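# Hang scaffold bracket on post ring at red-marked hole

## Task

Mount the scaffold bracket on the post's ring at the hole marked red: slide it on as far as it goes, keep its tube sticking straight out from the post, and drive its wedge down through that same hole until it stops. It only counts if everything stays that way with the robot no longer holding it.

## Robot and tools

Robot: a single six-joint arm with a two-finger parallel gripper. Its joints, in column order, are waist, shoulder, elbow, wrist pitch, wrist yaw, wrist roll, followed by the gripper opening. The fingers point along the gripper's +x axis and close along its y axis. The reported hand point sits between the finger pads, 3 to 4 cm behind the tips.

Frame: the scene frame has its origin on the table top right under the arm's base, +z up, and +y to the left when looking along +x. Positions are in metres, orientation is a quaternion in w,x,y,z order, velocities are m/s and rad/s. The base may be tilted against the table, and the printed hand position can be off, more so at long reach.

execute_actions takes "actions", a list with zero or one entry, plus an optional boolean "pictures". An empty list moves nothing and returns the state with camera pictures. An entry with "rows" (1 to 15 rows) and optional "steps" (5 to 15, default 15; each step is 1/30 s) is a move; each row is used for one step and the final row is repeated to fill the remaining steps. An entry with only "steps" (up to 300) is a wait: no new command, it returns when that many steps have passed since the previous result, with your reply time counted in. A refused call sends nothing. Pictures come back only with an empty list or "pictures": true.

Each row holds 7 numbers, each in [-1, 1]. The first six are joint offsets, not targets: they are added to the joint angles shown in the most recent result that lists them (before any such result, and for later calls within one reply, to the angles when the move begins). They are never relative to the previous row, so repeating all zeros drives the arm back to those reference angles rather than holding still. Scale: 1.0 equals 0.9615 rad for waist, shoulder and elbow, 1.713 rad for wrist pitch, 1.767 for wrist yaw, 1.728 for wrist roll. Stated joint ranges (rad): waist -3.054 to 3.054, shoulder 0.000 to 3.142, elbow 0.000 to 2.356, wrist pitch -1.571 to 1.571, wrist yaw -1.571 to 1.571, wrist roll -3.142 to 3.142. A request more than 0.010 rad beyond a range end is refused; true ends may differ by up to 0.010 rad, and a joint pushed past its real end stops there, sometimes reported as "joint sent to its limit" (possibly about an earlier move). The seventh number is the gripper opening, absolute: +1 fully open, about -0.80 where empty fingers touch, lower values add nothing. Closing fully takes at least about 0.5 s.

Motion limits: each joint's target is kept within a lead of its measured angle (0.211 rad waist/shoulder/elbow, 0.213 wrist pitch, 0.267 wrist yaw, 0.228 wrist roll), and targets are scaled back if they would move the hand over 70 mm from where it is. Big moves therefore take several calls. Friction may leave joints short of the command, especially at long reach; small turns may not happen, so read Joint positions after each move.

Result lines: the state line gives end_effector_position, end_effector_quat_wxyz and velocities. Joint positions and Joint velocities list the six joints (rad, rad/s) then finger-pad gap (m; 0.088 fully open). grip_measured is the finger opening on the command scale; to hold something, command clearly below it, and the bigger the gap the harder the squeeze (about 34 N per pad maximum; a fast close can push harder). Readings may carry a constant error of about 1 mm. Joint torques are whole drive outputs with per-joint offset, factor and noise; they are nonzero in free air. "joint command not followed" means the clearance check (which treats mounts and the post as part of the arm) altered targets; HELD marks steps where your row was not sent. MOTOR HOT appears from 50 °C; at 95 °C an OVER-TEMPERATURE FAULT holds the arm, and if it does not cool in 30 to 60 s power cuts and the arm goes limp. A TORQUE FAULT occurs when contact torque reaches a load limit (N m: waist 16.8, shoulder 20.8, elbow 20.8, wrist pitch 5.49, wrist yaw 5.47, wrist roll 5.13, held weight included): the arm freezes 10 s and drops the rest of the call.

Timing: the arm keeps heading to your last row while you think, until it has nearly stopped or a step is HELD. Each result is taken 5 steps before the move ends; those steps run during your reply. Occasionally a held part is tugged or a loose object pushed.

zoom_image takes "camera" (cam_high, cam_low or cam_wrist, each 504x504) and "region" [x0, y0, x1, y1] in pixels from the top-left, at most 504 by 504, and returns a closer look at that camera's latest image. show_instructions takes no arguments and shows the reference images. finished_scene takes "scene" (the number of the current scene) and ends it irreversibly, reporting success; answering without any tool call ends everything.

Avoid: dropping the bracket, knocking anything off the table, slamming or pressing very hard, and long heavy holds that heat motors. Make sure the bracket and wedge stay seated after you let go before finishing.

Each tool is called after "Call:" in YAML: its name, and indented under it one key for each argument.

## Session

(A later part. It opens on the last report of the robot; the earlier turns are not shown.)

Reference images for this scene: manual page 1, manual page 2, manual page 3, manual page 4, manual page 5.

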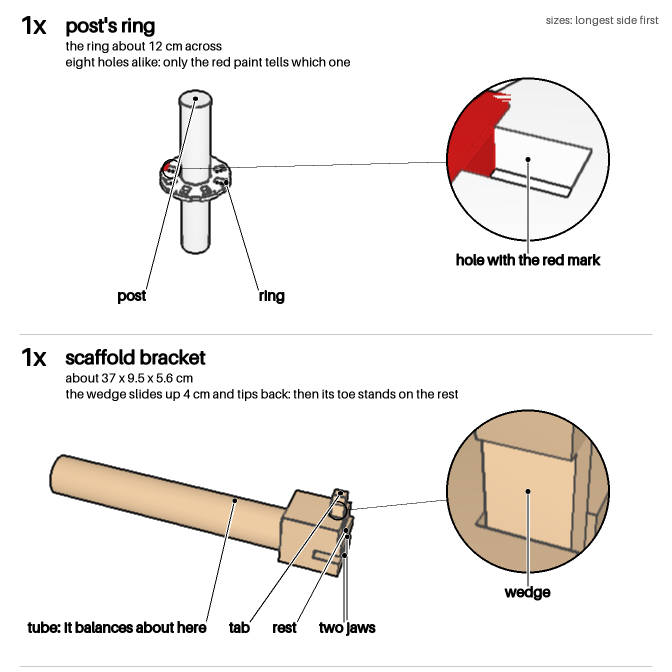

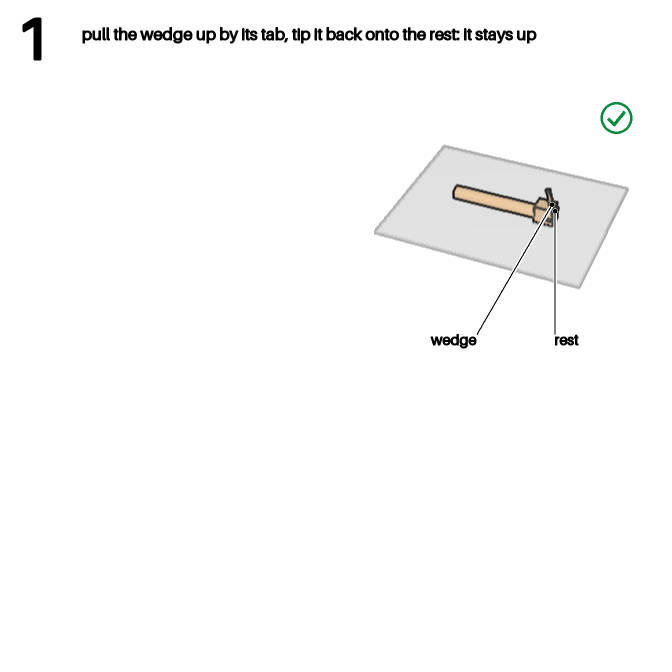

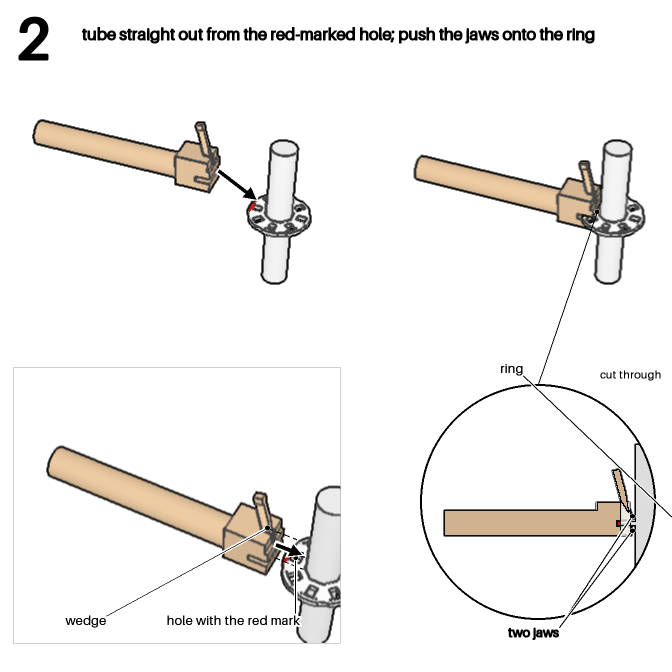

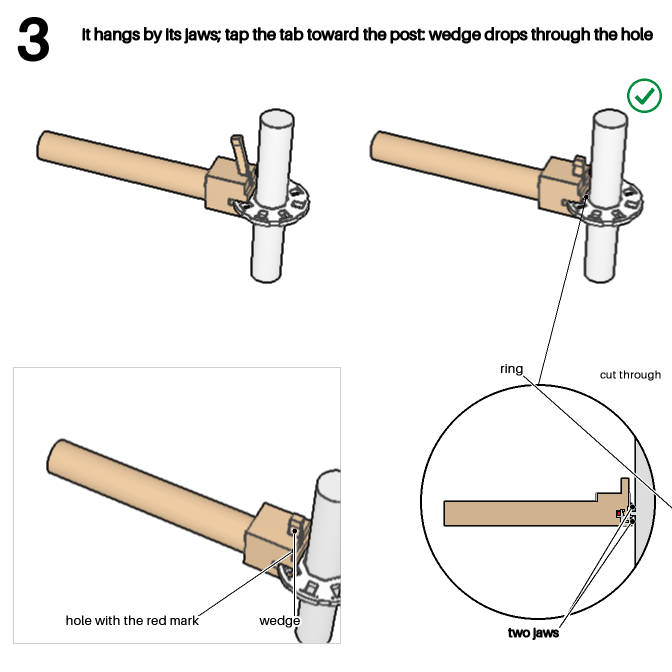

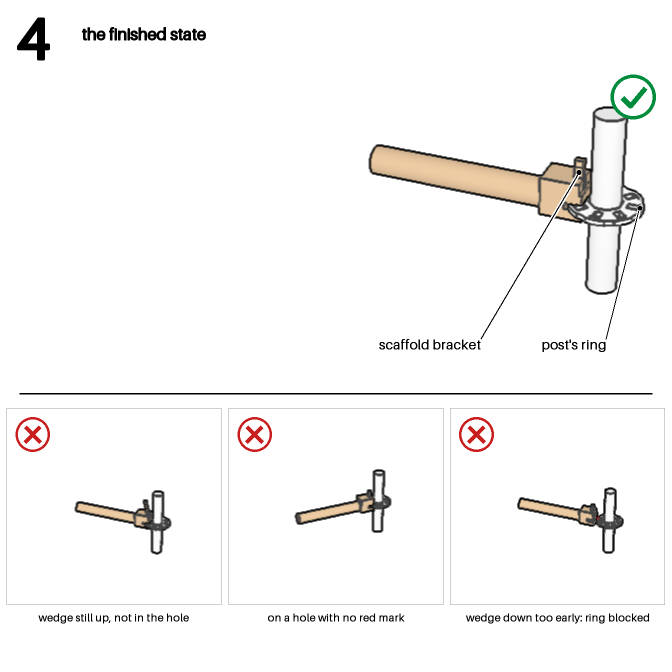

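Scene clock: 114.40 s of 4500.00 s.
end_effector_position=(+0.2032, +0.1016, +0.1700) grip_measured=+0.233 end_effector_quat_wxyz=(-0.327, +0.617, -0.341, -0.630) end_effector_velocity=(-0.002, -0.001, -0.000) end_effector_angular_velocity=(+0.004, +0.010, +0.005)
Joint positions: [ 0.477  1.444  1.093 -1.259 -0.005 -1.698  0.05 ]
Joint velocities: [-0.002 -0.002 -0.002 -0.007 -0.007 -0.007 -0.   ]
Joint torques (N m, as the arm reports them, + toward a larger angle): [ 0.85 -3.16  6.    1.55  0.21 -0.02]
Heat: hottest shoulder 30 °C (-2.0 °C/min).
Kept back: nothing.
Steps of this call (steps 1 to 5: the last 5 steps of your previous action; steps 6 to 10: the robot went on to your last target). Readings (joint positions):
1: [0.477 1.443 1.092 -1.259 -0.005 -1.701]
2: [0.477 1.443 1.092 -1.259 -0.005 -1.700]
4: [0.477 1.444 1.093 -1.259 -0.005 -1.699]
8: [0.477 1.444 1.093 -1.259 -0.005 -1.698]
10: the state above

Call:
execute_actions:
  actions:
    - {"rows": [[0.003,-0.012,-0.009,0.003,0.002,-0.009,-0.6],[0.006,-0.024,-0.017,0.005,0.004,-0.018,-0.6],[0.006,-0.036,-0.026,0.008,0.005,-0.027,-0.6],[0.006,-0.047,-0.034,0.01,0.005,-0.035,-0.6]], "steps": 15}
  pictures: true

Scene clock: 115.67 s of 4500.00 s.
end_effector_position=(+0.1983, +0.0990, +0.1702) grip_measured=+0.234 end_effector_quat_wxyz=(-0.316, +0.628, -0.324, -0.633) end_effector_velocity=(-0.005, -0.002, +0.000) end_effector_angular_velocity=(+0.006, +0.006, +0.034)
Joint positions: [ 0.48   1.411  1.067 -1.252  0.001 -1.739  0.05 ]
Joint velocities: [-0.002 -0.017 -0.012 -0.007 -0.007 -0.037 -0.   ]
Joint torques (N m, as the arm reports them, + toward a larger angle): [ 0.27 -6.13  4.08  1.13  0.   -0.5 ]
Heat: hottest shoulder 30 °C (-2.0 °C/min).
Steps of this call (steps 1 to 15: the robot went on to your last target; steps 16 to 28: nothing new was sent; steps 29 to 38: the first 10 steps of this action). Readings (joint positions):
29: [0.478 1.443 1.093 -1.259 -0.004 -1.697]
30: [0.478 1.441 1.092 -1.258 -0.004 -1.697]
32: [0.478 1.432 1.084 -1.256 -0.003 -1.708]
36: [0.480 1.413 1.068 -1.252 0.001 -1.738]
38: the state above

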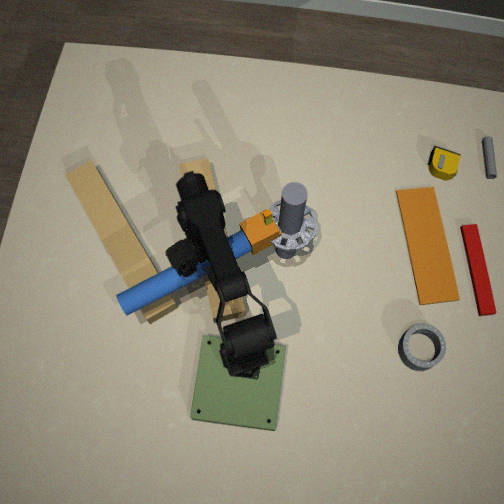

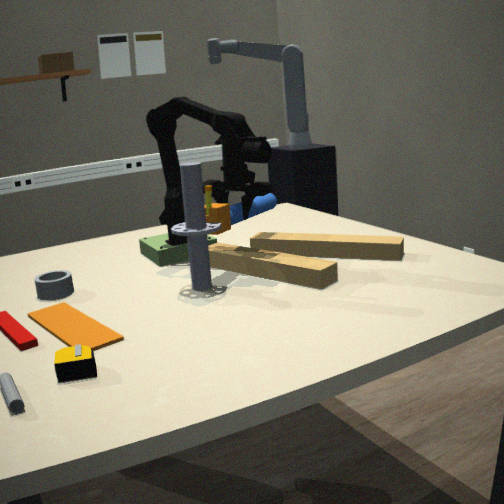

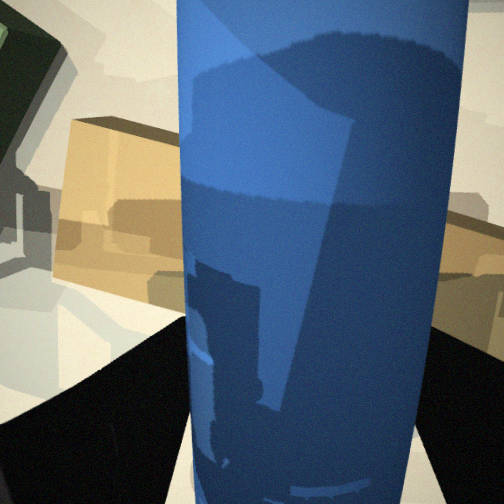

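Call:
execute_actions:
  actions: []
  pictures: true

Call:
zoom_image:
  camera: "cam_high"
  region: [240, 185, 330, 275]

Call:
zoom_image:
  camera: "cam_low"
  region: [150, 140, 270, 260]

Scene clock: 115.83 s of 4500.00 s.
end_effector_position=(+0.1980, +0.0988, +0.1701) grip_measured=+0.234 end_effector_quat_wxyz=(-0.315, +0.629, -0.323, -0.633) end_effector_velocity=(-0.002, -0.004, -0.000) end_effector_angular_velocity=(-0.010, +0.003, +0.015)
Joint positions: [ 0.48   1.41   1.065 -1.252  0.001 -1.742  0.05 ]
Joint velocities: [-0.007 -0.007 -0.007 -0.007  0.007 -0.022 -0.   ]
Joint torques (N m, as the arm reports them, + toward a larger angle): [ 0.27 -5.96  4.09  1.15  0.   -0.51]
Heat: hottest shoulder 30 °C (-2.0 °C/min).
Kept back: nothing.
Steps of this call (steps 1 to 5: the last 5 steps of your previous action). Readings (joint positions):
1: [0.480 1.411 1.066 -1.252 0.001 -1.740]
2: [0.480 1.411 1.066 -1.252 0.001 -1.741]
4: [0.480 1.410 1.066 -1.252 0.001 -1.742]
5: the state above

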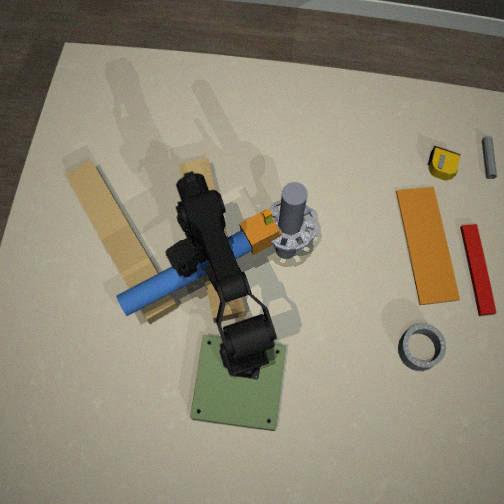

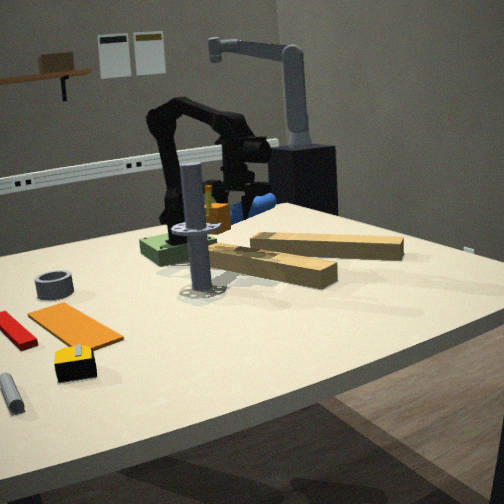

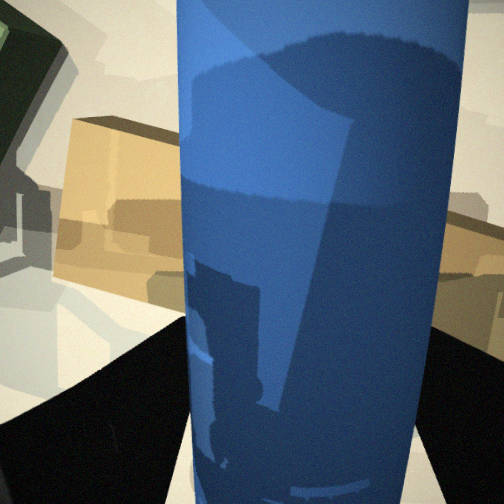

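Region (240, 185, 330, 275) of cam_high's 504x504 image, scaled by 5.600, with more detail than that image has.

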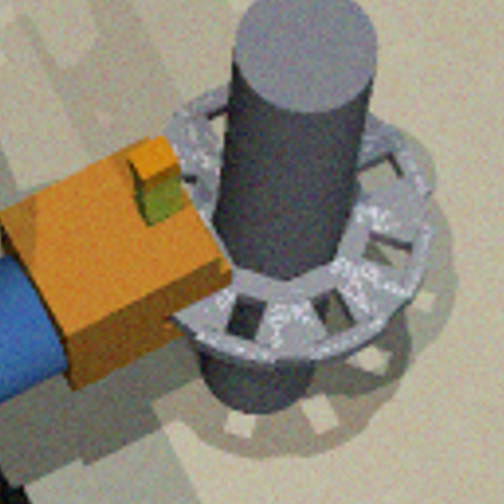

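Region (150, 140, 270, 260) of cam_low's 504x504 image, scaled by 4.200, with more detail than that image has.

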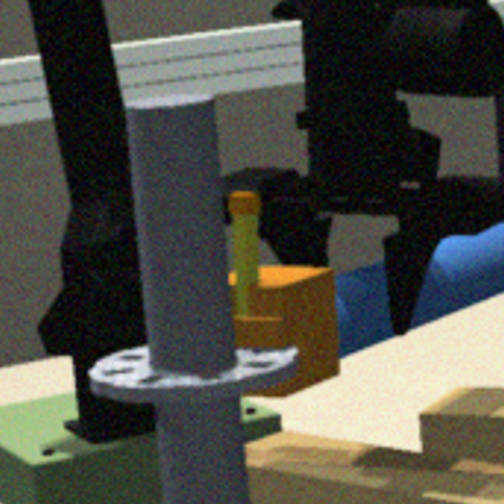

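Call:
execute_actions:
  actions:
    - {"rows": [[0,-0.011,-0.009,0.001,0,-0.01,-0.6],[0,-0.022,-0.017,0.002,0,-0.021,-0.6],[0,-0.033,-0.026,0.004,0,-0.031,-0.6],[0,-0.044,-0.034,0.005,0,-0.042,-0.6]], "steps": 15}

Call:
execute_actions:
  actions:
    - {"steps": 8}
  pictures: true

Call:
zoom_image:
  camera: "cam_high"
  region: [240, 185, 330, 275]

Call:
zoom_image:
  camera: "cam_low"
  region: [150, 140, 270, 260]

Scene clock: 117.03 s of 4500.00 s.
end_effector_position=(+0.1923, +0.0955, +0.1698) grip_measured=+0.233 end_effector_quat_wxyz=(-0.300, +0.639, -0.304, -0.640) end_effector_velocity=(-0.004, -0.004, -0.000) end_effector_angular_velocity=(-0.016, +0.016, +0.005)
Joint positions: [ 0.479  1.379  1.039 -1.251  0.002 -1.797  0.05 ]
Joint velocities: [-0.002 -0.002 -0.002 -0.022  0.007 -0.007 -0.   ]
Joint torques (N m, as the arm reports them, + toward a larger angle): [ 0.06 -5.79  4.02  0.95 -0.17 -0.49]
Heat: hottest shoulder 30 °C (-2.0 °C/min).
Steps of this call (steps 1 to 15: the robot went on to your last target; steps 16 to 26: nothing new was sent; steps 27 to 36: the first 10 steps of this action). Readings (joint positions):
27: [0.480 1.409 1.064 -1.252 0.001 -1.744]
28: [0.480 1.407 1.063 -1.252 0.001 -1.745]
30: [0.479 1.396 1.054 -1.251 0.001 -1.765]
34: [0.479 1.379 1.039 -1.251 0.002 -1.796]
36: the state above

Scene clock: 117.30 s of 4500.00 s.
end_effector_position=(+0.1921, +0.0953, +0.1698) grip_measured=+0.233 end_effector_quat_wxyz=(-0.299, +0.639, -0.304, -0.640) end_effector_velocity=(-0.002, -0.001, +0.001) end_effector_angular_velocity=(+0.006, +0.006, -0.000)
Joint positions: [ 0.479  1.378  1.038 -1.251  0.002 -1.799  0.05 ]
Joint velocities: [-0.007 -0.007 -0.002 -0.007 -0.007 -0.007 -0.   ]
Joint torques (N m, as the arm reports them, + toward a larger angle): [ 0.12 -5.87  4.02  0.95 -0.18 -0.51]
Heat: hottest shoulder 30 °C (-2.0 °C/min).
Kept back: nothing.
Steps of this call (steps 1 to 5: the last 5 steps of your previous action; steps 6 to 8: the robot went on to your last target). Readings (joint positions):
1: [0.479 1.378 1.039 -1.251 0.002 -1.797]
2: [0.479 1.378 1.039 -1.251 0.002 -1.798]
4: [0.479 1.378 1.039 -1.251 0.002 -1.798]
8: the state above

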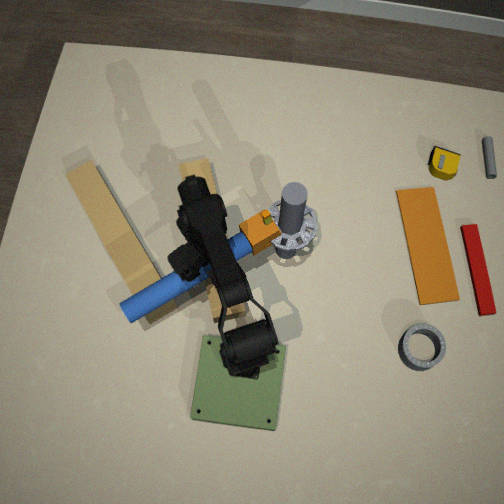

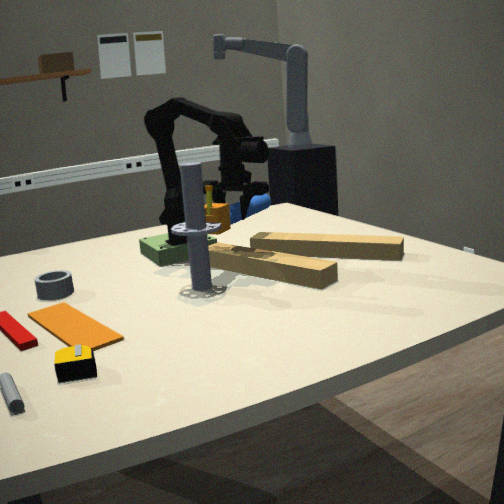

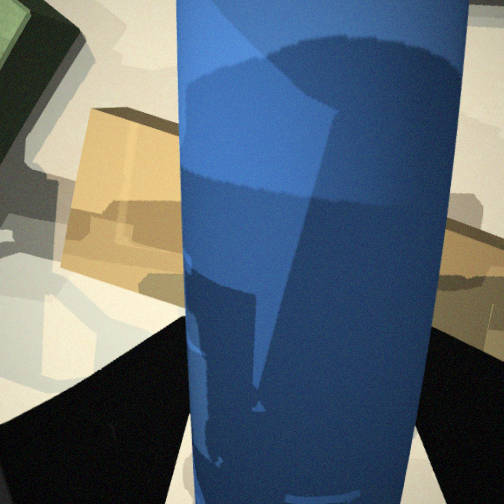

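Region (240, 185, 330, 275) of cam_high's 504x504 image, scaled by 5.600, with more detail than that image has.

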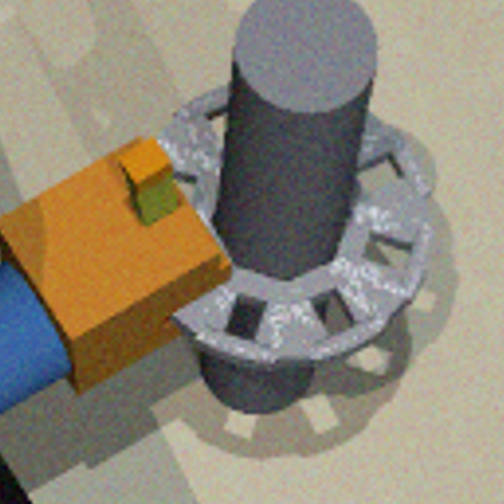

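Region (150, 140, 270, 260) of cam_low's 504x504 image, scaled by 4.200, with more detail than that image has.

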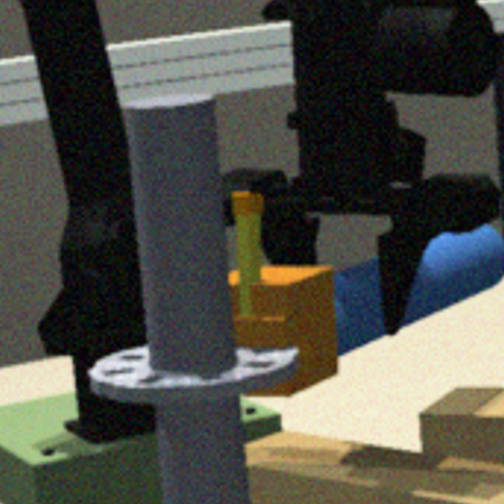

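Call:
execute_actions:
  actions:
    - {"rows": [[-0.007,-0.016,-0.013,-0.002,0,-0.011,-0.6],[-0.014,-0.033,-0.026,-0.004,0,-0.022,-0.6],[-0.02,-0.049,-0.04,-0.005,0,-0.033,-0.6],[-0.027,-0.066,-0.053,-0.007,0,-0.044,-0.6],[-0.034,-0.082,-0.066,-0.009,0,-0.055,-0.6]], "steps": 15}

Call:
execute_actions:
  actions:
    - {"steps": 8}
  pictures: true

Call:
zoom_image:
  camera: "cam_high"
  region: [240, 185, 330, 275]

Call:
zoom_image:
  camera: "cam_low"
  region: [150, 140, 270, 260]

Scene clock: 120.13 s of 4500.00 s.
end_effector_position=(+0.1804, +0.0870, +0.1690) grip_measured=+0.232 end_effector_quat_wxyz=(-0.278, +0.650, -0.273, -0.652) end_effector_velocity=(-0.008, -0.004, +0.001) end_effector_angular_velocity=(+0.001, +0.014, +0.029)
Joint positions: [ 0.461  1.314  0.987 -1.255 -0.007 -1.898  0.05 ]
Joint velocities: [-0.007 -0.027 -0.017 -0.022 -0.007 -0.037 -0.001]
Joint torques (N m, as the arm reports them, + toward a larger angle): [-1.42 -5.62  3.47 -0.32  0.25  0.25]
Heat: hottest shoulder 30 °C (-3.0 °C/min).
Steps of this call (steps 1 to 15: the robot went on to your last target; steps 16 to 75: nothing new was sent; steps 76 to 85: the first 10 steps of this action). Readings (joint positions):
76: [0.479 1.376 1.036 -1.251 0.002 -1.801]
77: [0.477 1.372 1.034 -1.251 0.001 -1.806]
79: [0.472 1.355 1.019 -1.251 -0.003 -1.839]
83: [0.462 1.318 0.990 -1.254 -0.007 -1.894]
85: the state above

Scene clock: 120.40 s of 4500.00 s.
end_effector_position=(+0.1803, +0.0868, +0.1690) grip_measured=+0.232 end_effector_quat_wxyz=(-0.277, +0.651, -0.273, -0.652) end_effector_velocity=(-0.002, -0.003, -0.001) end_effector_angular_velocity=(-0.010, +0.003, +0.020)
Joint positions: [ 0.46   1.313  0.986 -1.255 -0.007 -1.899  0.05 ]
Joint velocities: [-0.002 -0.007 -0.007 -0.007  0.007 -0.022  0.   ]
Joint torques (N m, as the arm reports them, + toward a larger angle): [-1.53 -5.69  3.42 -0.38  0.26  0.15]
Heat: hottest shoulder 30 °C (-3.0 °C/min).
Kept back: nothing.
Steps of this call (steps 1 to 5: the last 5 steps of your previous action; steps 6 to 8: the robot went on to your last target). Readings (joint positions):
1: [0.461 1.313 0.987 -1.255 -0.007 -1.898]
2: [0.460 1.313 0.987 -1.255 -0.007 -1.898]
4: [0.460 1.313 0.987 -1.255 -0.007 -1.899]
8: the state above

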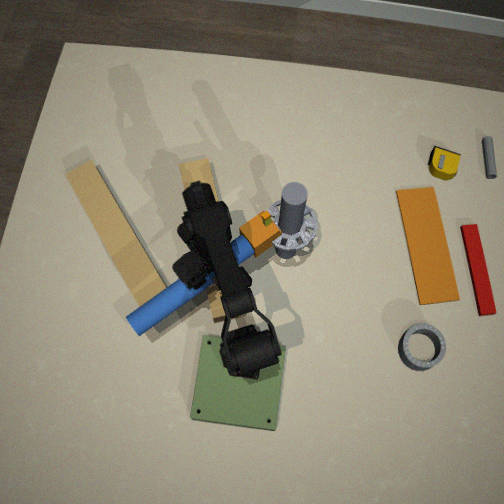

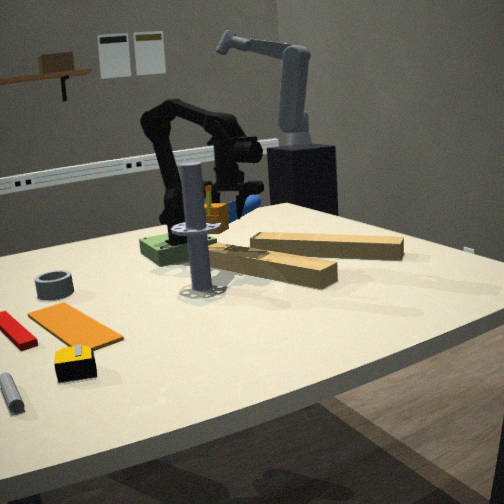

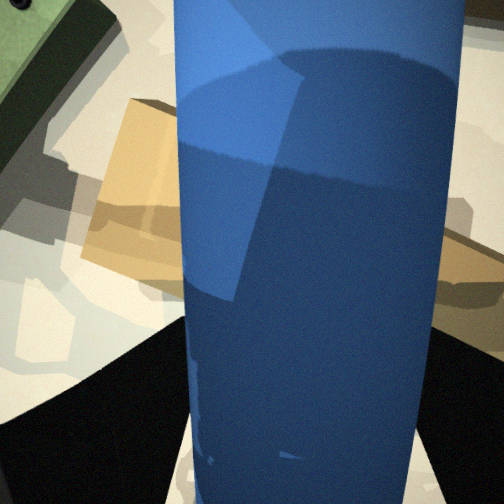

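Region (240, 185, 330, 275) of cam_high's 504x504 image, scaled by 5.600, with more detail than that image has.

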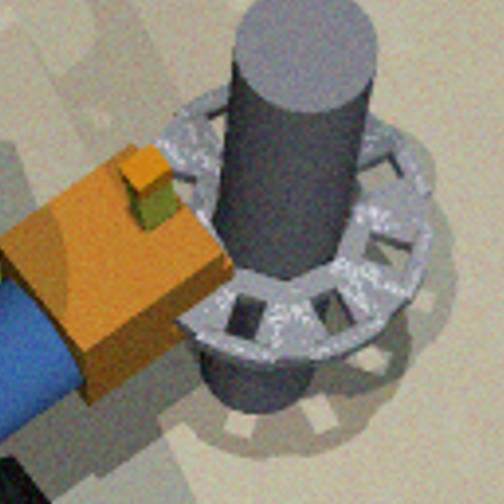

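Region (150, 140, 270, 260) of cam_low's 504x504 image, scaled by 4.200, with more detail than that image has.

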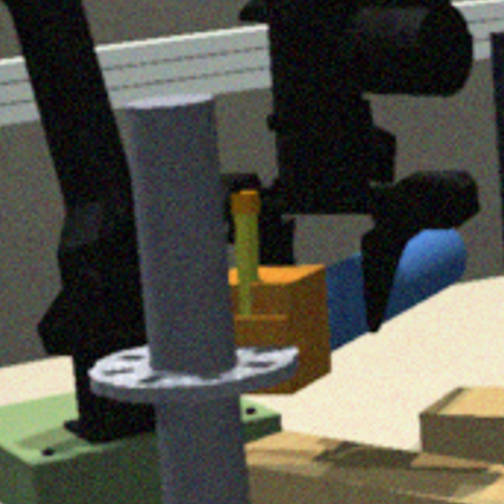

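Call:
execute_actions:
  actions:
    - {"rows": [[0.004,0.02,0.018,0.001,0.001,0.02,-0.6],[0.008,0.041,0.036,0.001,0.002,0.039,-0.6],[0.011,0.062,0.054,0.002,0.003,0.058,-0.6],[0.015,0.082,0.072,0.003,0.004,0.077,-0.6],[0.019,0.103,0.09,0.004,0.005,0.097,-0.6],[0.019,0.123,0.108,0.004,0.006,0.116,-0.6]], "steps": 15}

Call:
execute_actions:
  actions:
    - {"steps": 8}
  pictures: true

Call:
zoom_image:
  camera: "cam_high"
  region: [240, 185, 330, 275]

Call:
zoom_image:
  camera: "cam_low"
  region: [150, 140, 270, 260]

Scene clock: 121.87 s of 4500.00 s.
end_effector_position=(+0.1989, +0.0990, +0.1694) grip_measured=+0.231 end_effector_quat_wxyz=(-0.323, +0.623, -0.332, -0.631) end_effector_velocity=(+0.012, +0.009, -0.001) end_effector_angular_velocity=(-0.007, +0.027, -0.088)
Joint positions: [ 0.477  1.417  1.069 -1.252 -0.002 -1.718  0.05 ]
Joint velocities: [ 0.007  0.081  0.061 -0.007 -0.007  0.095  0.   ]
Joint torques (N m, as the arm reports them, + toward a larger angle): [ 0.08 -4.16  5.95  0.68  0.12  0.18]
Heat: hottest shoulder 30 °C (-3.0 °C/min).
Steps of this call (steps 1 to 15: the robot went on to your last target; steps 16 to 34: nothing new was sent; steps 35 to 44: the first 10 steps of this action). Readings (joint positions):
35: [0.460 1.313 0.986 -1.255 -0.007 -1.901]
36: [0.462 1.318 0.990 -1.255 -0.006 -1.892]
38: [0.468 1.343 1.010 -1.255 -0.004 -1.840]
42: [0.476 1.408 1.061 -1.252 -0.003 -1.732]
44: the state above

Scene clock: 122.13 s of 4500.00 s.
end_effector_position=(+0.2003, +0.0998, +0.1694) grip_measured=+0.231 end_effector_quat_wxyz=(-0.327, +0.620, -0.337, -0.629) end_effector_velocity=(-0.005, +0.001, +0.000) end_effector_angular_velocity=(+0.010, +0.029, -0.025)
Joint positions: [ 0.477  1.425  1.075 -1.252 -0.002 -1.706  0.05 ]
Joint velocities: [-0.002  0.002  0.002 -0.022 -0.022  0.022 -0.   ]
Joint torques (N m, as the arm reports them, + toward a larger angle): [ 0.06 -4.3   5.83  0.73  0.12  0.13]
Heat: hottest shoulder 30 °C (-3.0 °C/min).
Kept back: nothing.
Steps of this call (steps 1 to 5: the last 5 steps of your previous action; steps 6 to 8: the robot went on to your last target). Readings (joint positions):
1: [0.477 1.419 1.070 -1.252 -0.002 -1.715]
2: [0.477 1.421 1.072 -1.252 -0.002 -1.712]
4: [0.477 1.423 1.073 -1.252 -0.002 -1.709]
8: the state above

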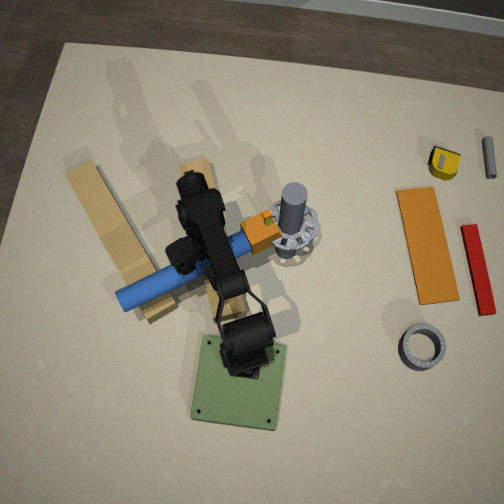

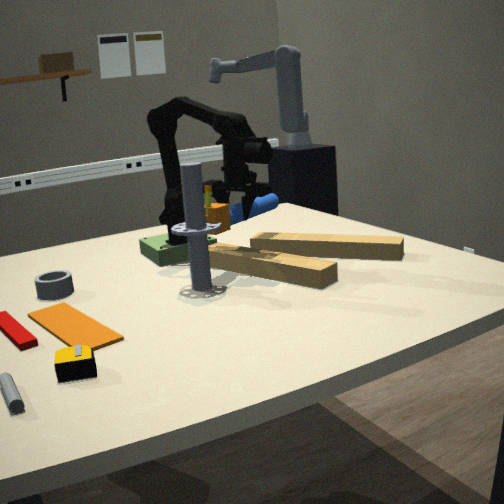

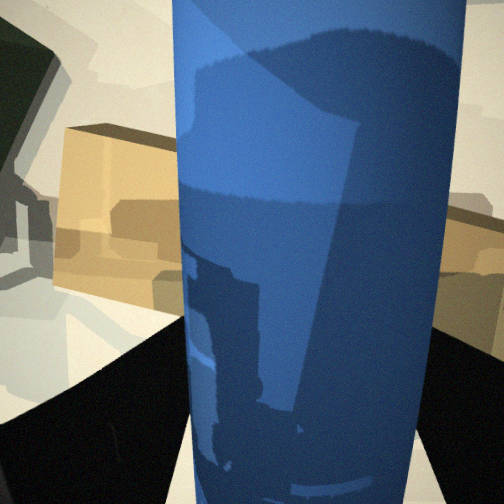

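Region (240, 185, 330, 275) of cam_high's 504x504 image, scaled by 5.600, with more detail than that image has.

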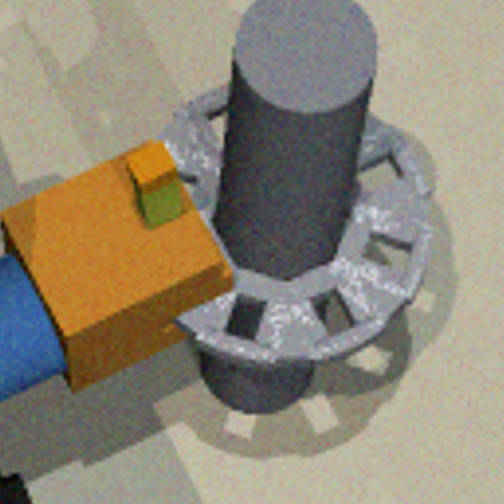

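Region (150, 140, 270, 260) of cam_low's 504x504 image, scaled by 4.200, with more detail than that image has.

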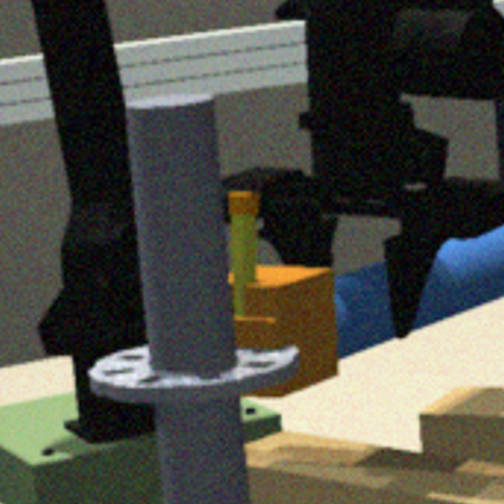

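Call:
execute_actions:
  actions:
    - {"rows": [[-0.002,-0.012,-0.01,-0.001,0,0.0,-0.6],[-0.004,-0.025,-0.02,-0.003,0,-0.001,-0.6],[-0.006,-0.037,-0.03,-0.004,0,-0.002,-0.6],[-0.008,-0.05,-0.04,-0.006,0,-0.003,-0.6]], "steps": 15}

Call:
execute_actions:
  actions:
    - {"steps": 8}
  pictures: true

Call:
zoom_image:
  camera: "cam_high"
  region: [240, 185, 330, 275]

Call:
zoom_image:
  camera: "cam_low"
  region: [150, 140, 270, 260]

Scene clock: 124.47 s of 4500.00 s.
end_effector_position=(+0.1941, +0.0964, +0.1691) grip_measured=+0.232 end_effector_quat_wxyz=(-0.324, +0.625, -0.330, -0.630) end_effector_velocity=(-0.008, -0.006, -0.001) end_effector_angular_velocity=(+0.006, +0.006, +0.010)
Joint positions: [ 0.476  1.391  1.046 -1.25  -0.002 -1.723  0.05 ]
Joint velocities: [-0.012 -0.037 -0.032 -0.007 -0.007 -0.022 -0.001]
Joint torques (N m, as the arm reports them, + toward a larger angle): [-0.62 -6.14  3.78 -0.45 -0.15  0.37]
Heat: hottest shoulder 30 °C (-3.0 °C/min).
Steps of this call (steps 1 to 30: the robot went on to your last target; steps 31 to 60: nothing new was sent; steps 61 to 70: the first 10 steps of this action). Readings (joint positions):
61: [0.478 1.425 1.076 -1.252 -0.002 -1.702]
62: [0.478 1.424 1.074 -1.251 -0.002 -1.702]
64: [0.477 1.414 1.067 -1.248 -0.002 -1.708]
68: [0.476 1.395 1.050 -1.250 -0.002 -1.722]
70: the state above

Scene clock: 124.73 s of 4500.00 s.
end_effector_position=(+0.1938, +0.0963, +0.1690) grip_measured=+0.231 end_effector_quat_wxyz=(-0.324, +0.624, -0.329, -0.630) end_effector_velocity=(-0.005, -0.002, +0.001) end_effector_angular_velocity=(-0.001, +0.019, -0.010)
Joint positions: [ 0.475  1.389  1.044 -1.25  -0.003 -1.723  0.05 ]
Joint velocities: [-0.002 -0.007 -0.002 -0.022 -0.007  0.007  0.   ]
Joint torques (N m, as the arm reports them, + toward a larger angle): [-0.61 -6.22  3.77 -0.49 -0.12  0.34]
Heat: hottest shoulder 30 °C (-3.0 °C/min).
Kept back: nothing.
Steps of this call (steps 1 to 5: the last 5 steps of your previous action; steps 6 to 8: the robot went on to your last target). Readings (joint positions):
1: [0.476 1.390 1.045 -1.250 -0.002 -1.723]
2: [0.475 1.390 1.045 -1.250 -0.002 -1.723]
4: [0.475 1.390 1.045 -1.250 -0.003 -1.723]
8: the state above

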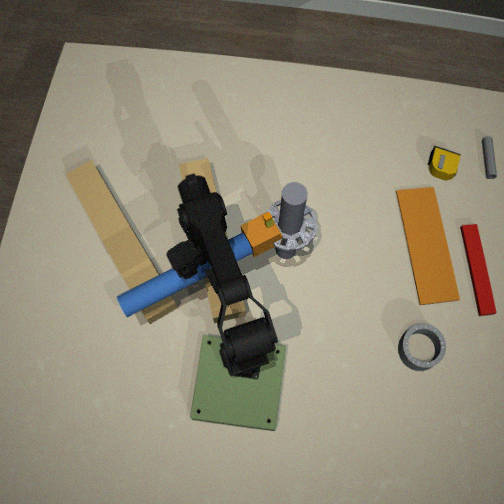

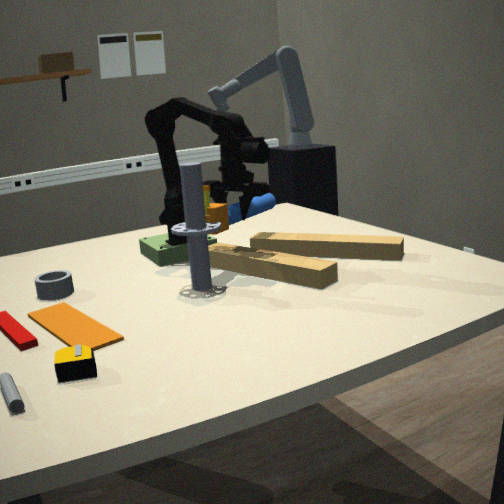

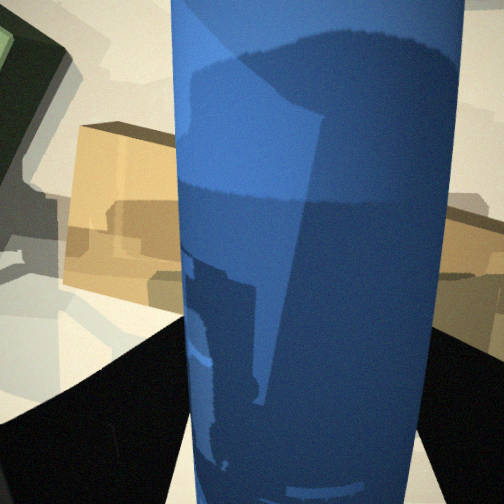

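Region (240, 185, 330, 275) of cam_high's 504x504 image, scaled by 5.600, with more detail than that image has.

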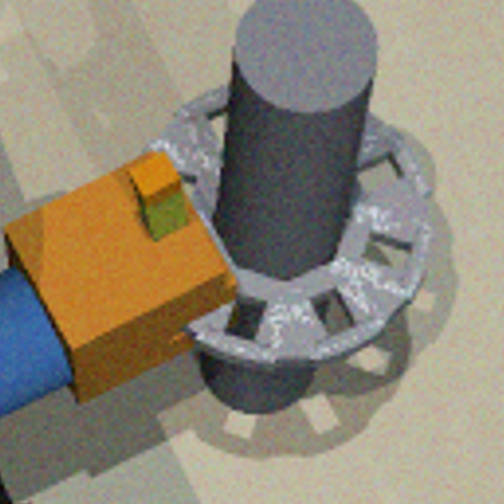

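Region (150, 140, 270, 260) of cam_low's 504x504 image, scaled by 4.200, with more detail than that image has.

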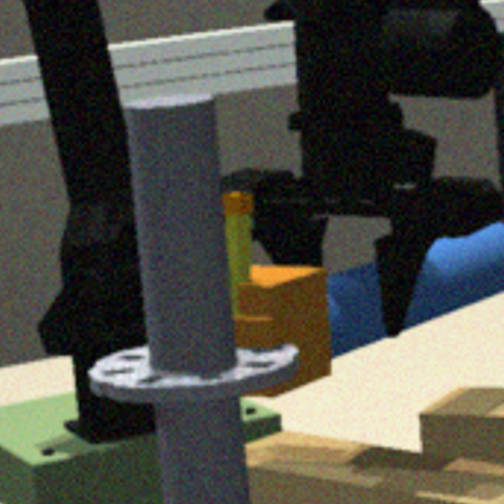

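Call:
execute_actions:
  actions:
    - {"rows": [[-0.015,0.002,0.002,0,0,-0.008,-0.6],[-0.03,0.005,0.004,0,0,-0.017,-0.6],[-0.045,0.007,0.005,0,0,-0.025,-0.6]], "steps": 15}

Call:
execute_actions:
  actions:
    - {"steps": 6}
  pictures: true

Call:
zoom_image:
  camera: "cam_high"
  region: [240, 185, 330, 275]

Call:
zoom_image:
  camera: "cam_low"
  region: [150, 140, 270, 260]

Scene clock: 125.37 s of 4500.00 s.
end_effector_position=(+0.1939, +0.0948, +0.1690) grip_measured=+0.231 end_effector_quat_wxyz=(-0.326, +0.618, -0.322, -0.639) end_effector_velocity=(-0.002, -0.000, -0.001) end_effector_angular_velocity=(+0.015, +0.020, +0.009)
Joint positions: [ 0.453  1.39   1.044 -1.252 -0.027 -1.753  0.05 ]
Joint velocities: [-0.012  0.002 -0.002 -0.007 -0.022 -0.022 -0.   ]
Joint torques (N m, as the arm reports them, + toward a larger angle): [-2.02 -4.01  5.01  0.59  0.92 -0.37]
Heat: hottest shoulder 30 °C (-3.0 °C/min).
Steps of this call (steps 1 to 9: the robot went on to your last target; steps 10 to 19: the first 10 steps of this action). Readings (joint positions):
10: [0.475 1.389 1.044 -1.250 -0.003 -1.723]
11: [0.472 1.389 1.044 -1.250 -0.005 -1.728]
13: [0.461 1.389 1.044 -1.252 -0.017 -1.744]
17: [0.454 1.390 1.044 -1.252 -0.026 -1.752]
19: the state above

Scene clock: 125.57 s of 4500.00 s.
end_effector_position=(+0.1939, +0.0949, +0.1689) grip_measured=+0.231 end_effector_quat_wxyz=(-0.326, +0.618, -0.322, -0.639) end_effector_velocity=(-0.005, -0.002, -0.000) end_effector_angular_velocity=(-0.002, +0.023, +0.005)
Joint positions: [ 0.452  1.39   1.044 -1.252 -0.028 -1.754  0.05 ]
Joint velocities: [-0.002 -0.002 -0.002 -0.022 -0.007 -0.007 -0.   ]
Joint torques (N m, as the arm reports them, + toward a larger angle): [-2.08 -3.93  4.86  0.59  0.96 -0.34]
Heat: hottest shoulder 30 °C (-3.0 °C/min).
Kept back: nothing.
Steps of this call (steps 1 to 5: the last 5 steps of your previous action; step 6: the robot went on to your last target). Readings (joint positions):
1: [0.453 1.390 1.044 -1.252 -0.028 -1.754]
2: [0.452 1.390 1.044 -1.252 -0.028 -1.754]
4: [0.452 1.390 1.044 -1.252 -0.028 -1.754]
6: the state above

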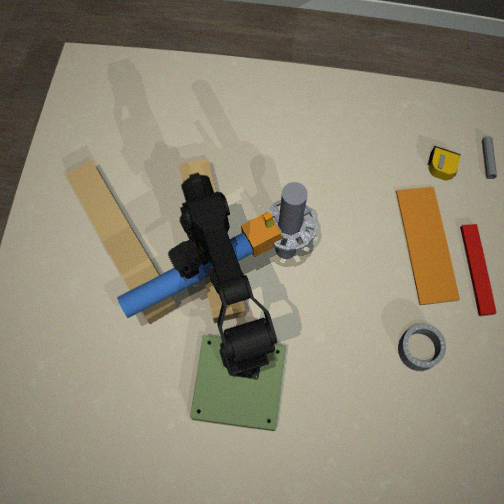

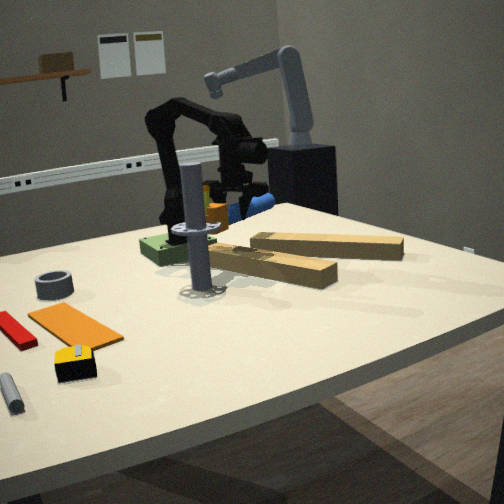

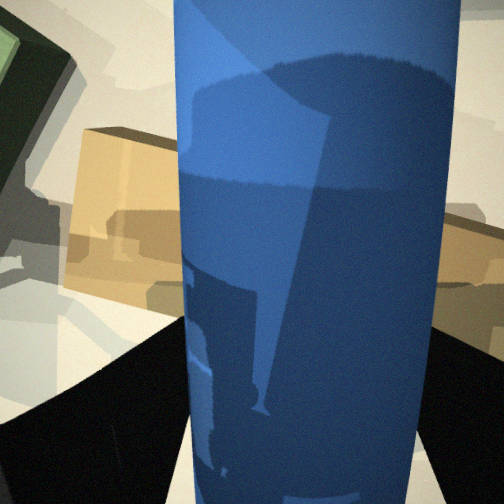

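Region (240, 185, 330, 275) of cam_high's 504x504 image, scaled by 5.600, with more detail than that image has.

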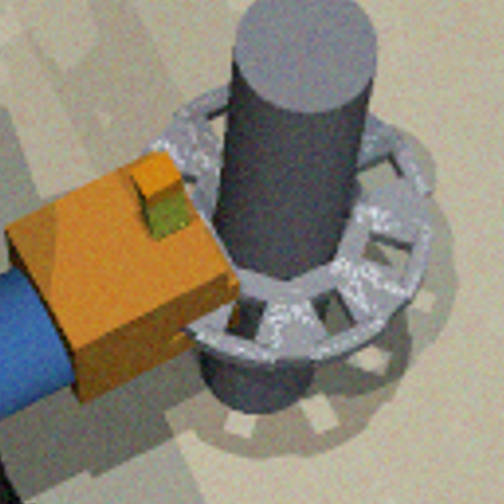

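Region (150, 140, 270, 260) of cam_low's 504x504 image, scaled by 4.200, with more detail than that image has.

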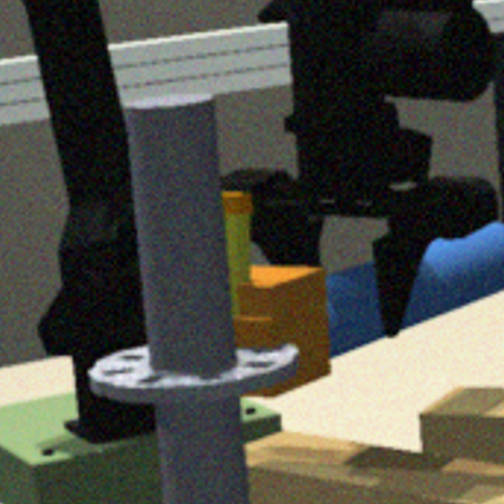

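Call:
execute_actions:
  actions:
    - {"rows": [[0.013,-0.004,-0.003,0,0.014,0.0,-0.6],[0.013,-0.012,-0.01,-0.001,0.014,-0.012,-0.6],[0.013,-0.024,-0.019,-0.003,0.014,-0.024,-0.6],[0.013,-0.036,-0.028,-0.004,0.014,-0.036,-0.6],[0.013,-0.047,-0.037,-0.005,0.014,-0.047,-0.6]], "steps": 15}

Call:
execute_actions:
  actions:
    - {"steps": 6}
  pictures: true

Call:
zoom_image:
  camera: "cam_high"
  region: [240, 185, 330, 275]

Call:
zoom_image:
  camera: "cam_low"
  region: [150, 140, 270, 260]

Scene clock: 126.80 s of 4500.00 s.
end_effector_position=(+0.1865, +0.0904, +0.1687) grip_measured=+0.231 end_effector_quat_wxyz=(-0.299, +0.634, -0.303, -0.646) end_effector_velocity=(-0.005, -0.002, +0.000) end_effector_angular_velocity=(+0.006, +0.005, +0.005)
Joint positions: [ 0.46   1.356  1.017 -1.259 -0.01  -1.819  0.05 ]
Joint velocities: [-0.002 -0.017 -0.012 -0.007 -0.007 -0.007 -0.   ]
Joint torques (N m, as the arm reports them, + toward a larger angle): [ 0.28 -5.53  4.01  0.28  0.15 -0.4 ]
Heat: hottest shoulder 30 °C (-3.0 °C/min).
Steps of this call (steps 1 to 15: the robot went on to your last target; steps 16 to 27: nothing new was sent; steps 28 to 37: the first 10 steps of this action). Readings (joint positions):
28: [0.451 1.390 1.044 -1.252 -0.029 -1.755]
29: [0.454 1.390 1.043 -1.252 -0.026 -1.754]
31: [0.457 1.382 1.038 -1.254 -0.021 -1.767]
35: [0.460 1.358 1.018 -1.258 -0.011 -1.816]
37: the state above

Scene clock: 127.00 s of 4500.00 s.
end_effector_position=(+0.1862, +0.0902, +0.1687) grip_measured=+0.231 end_effector_quat_wxyz=(-0.299, +0.635, -0.302, -0.646) end_effector_velocity=(-0.006, -0.002, -0.000) end_effector_angular_velocity=(-0.003, +0.023, +0.005)
Joint positions: [ 0.46   1.354  1.016 -1.259 -0.01  -1.821  0.05 ]
Joint velocities: [-0.002 -0.007 -0.007 -0.022 -0.007 -0.007 -0.   ]
Joint torques (N m, as the arm reports them, + toward a larger angle): [ 0.36 -5.45  3.85  0.25  0.15 -0.45]
Heat: hottest shoulder 30 °C (-3.0 °C/min).
Kept back: nothing.
Steps of this call (steps 1 to 5: the last 5 steps of your previous action; step 6: the robot went on to your last target). Readings (joint positions):
1: [0.460 1.355 1.016 -1.259 -0.010 -1.819]
2: [0.460 1.355 1.016 -1.259 -0.010 -1.820]
4: [0.460 1.355 1.016 -1.259 -0.010 -1.821]
6: the state above

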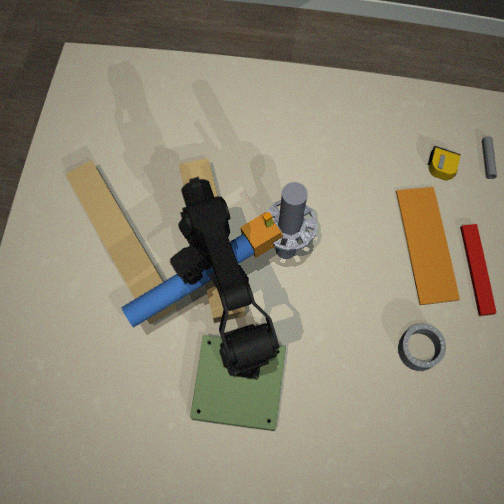

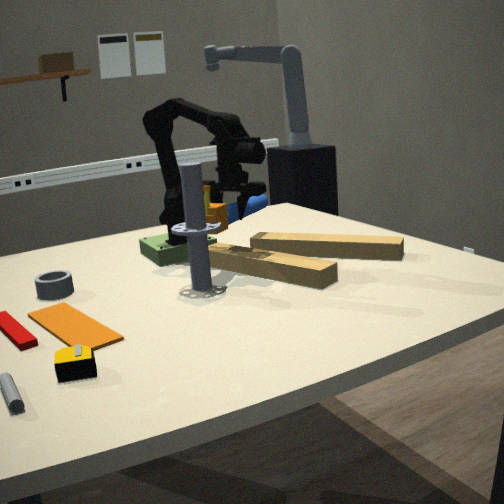

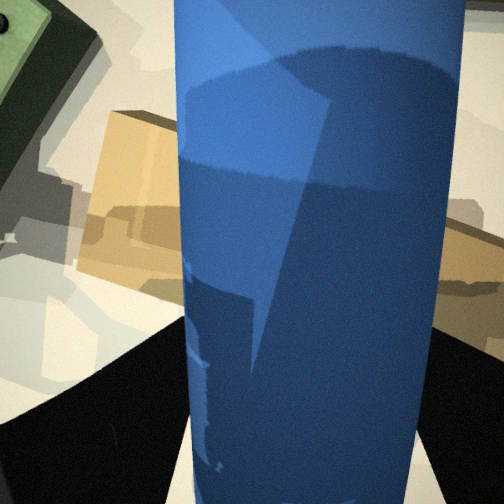

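Region (240, 185, 330, 275) of cam_high's 504x504 image, scaled by 5.600, with more detail than that image has.

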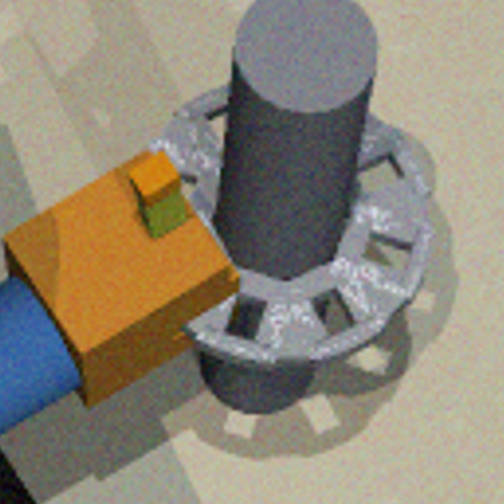

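Region (150, 140, 270, 260) of cam_low's 504x504 image, scaled by 4.200, with more detail than that image has.

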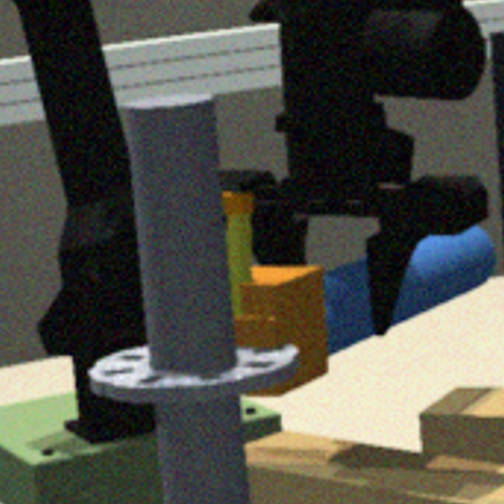

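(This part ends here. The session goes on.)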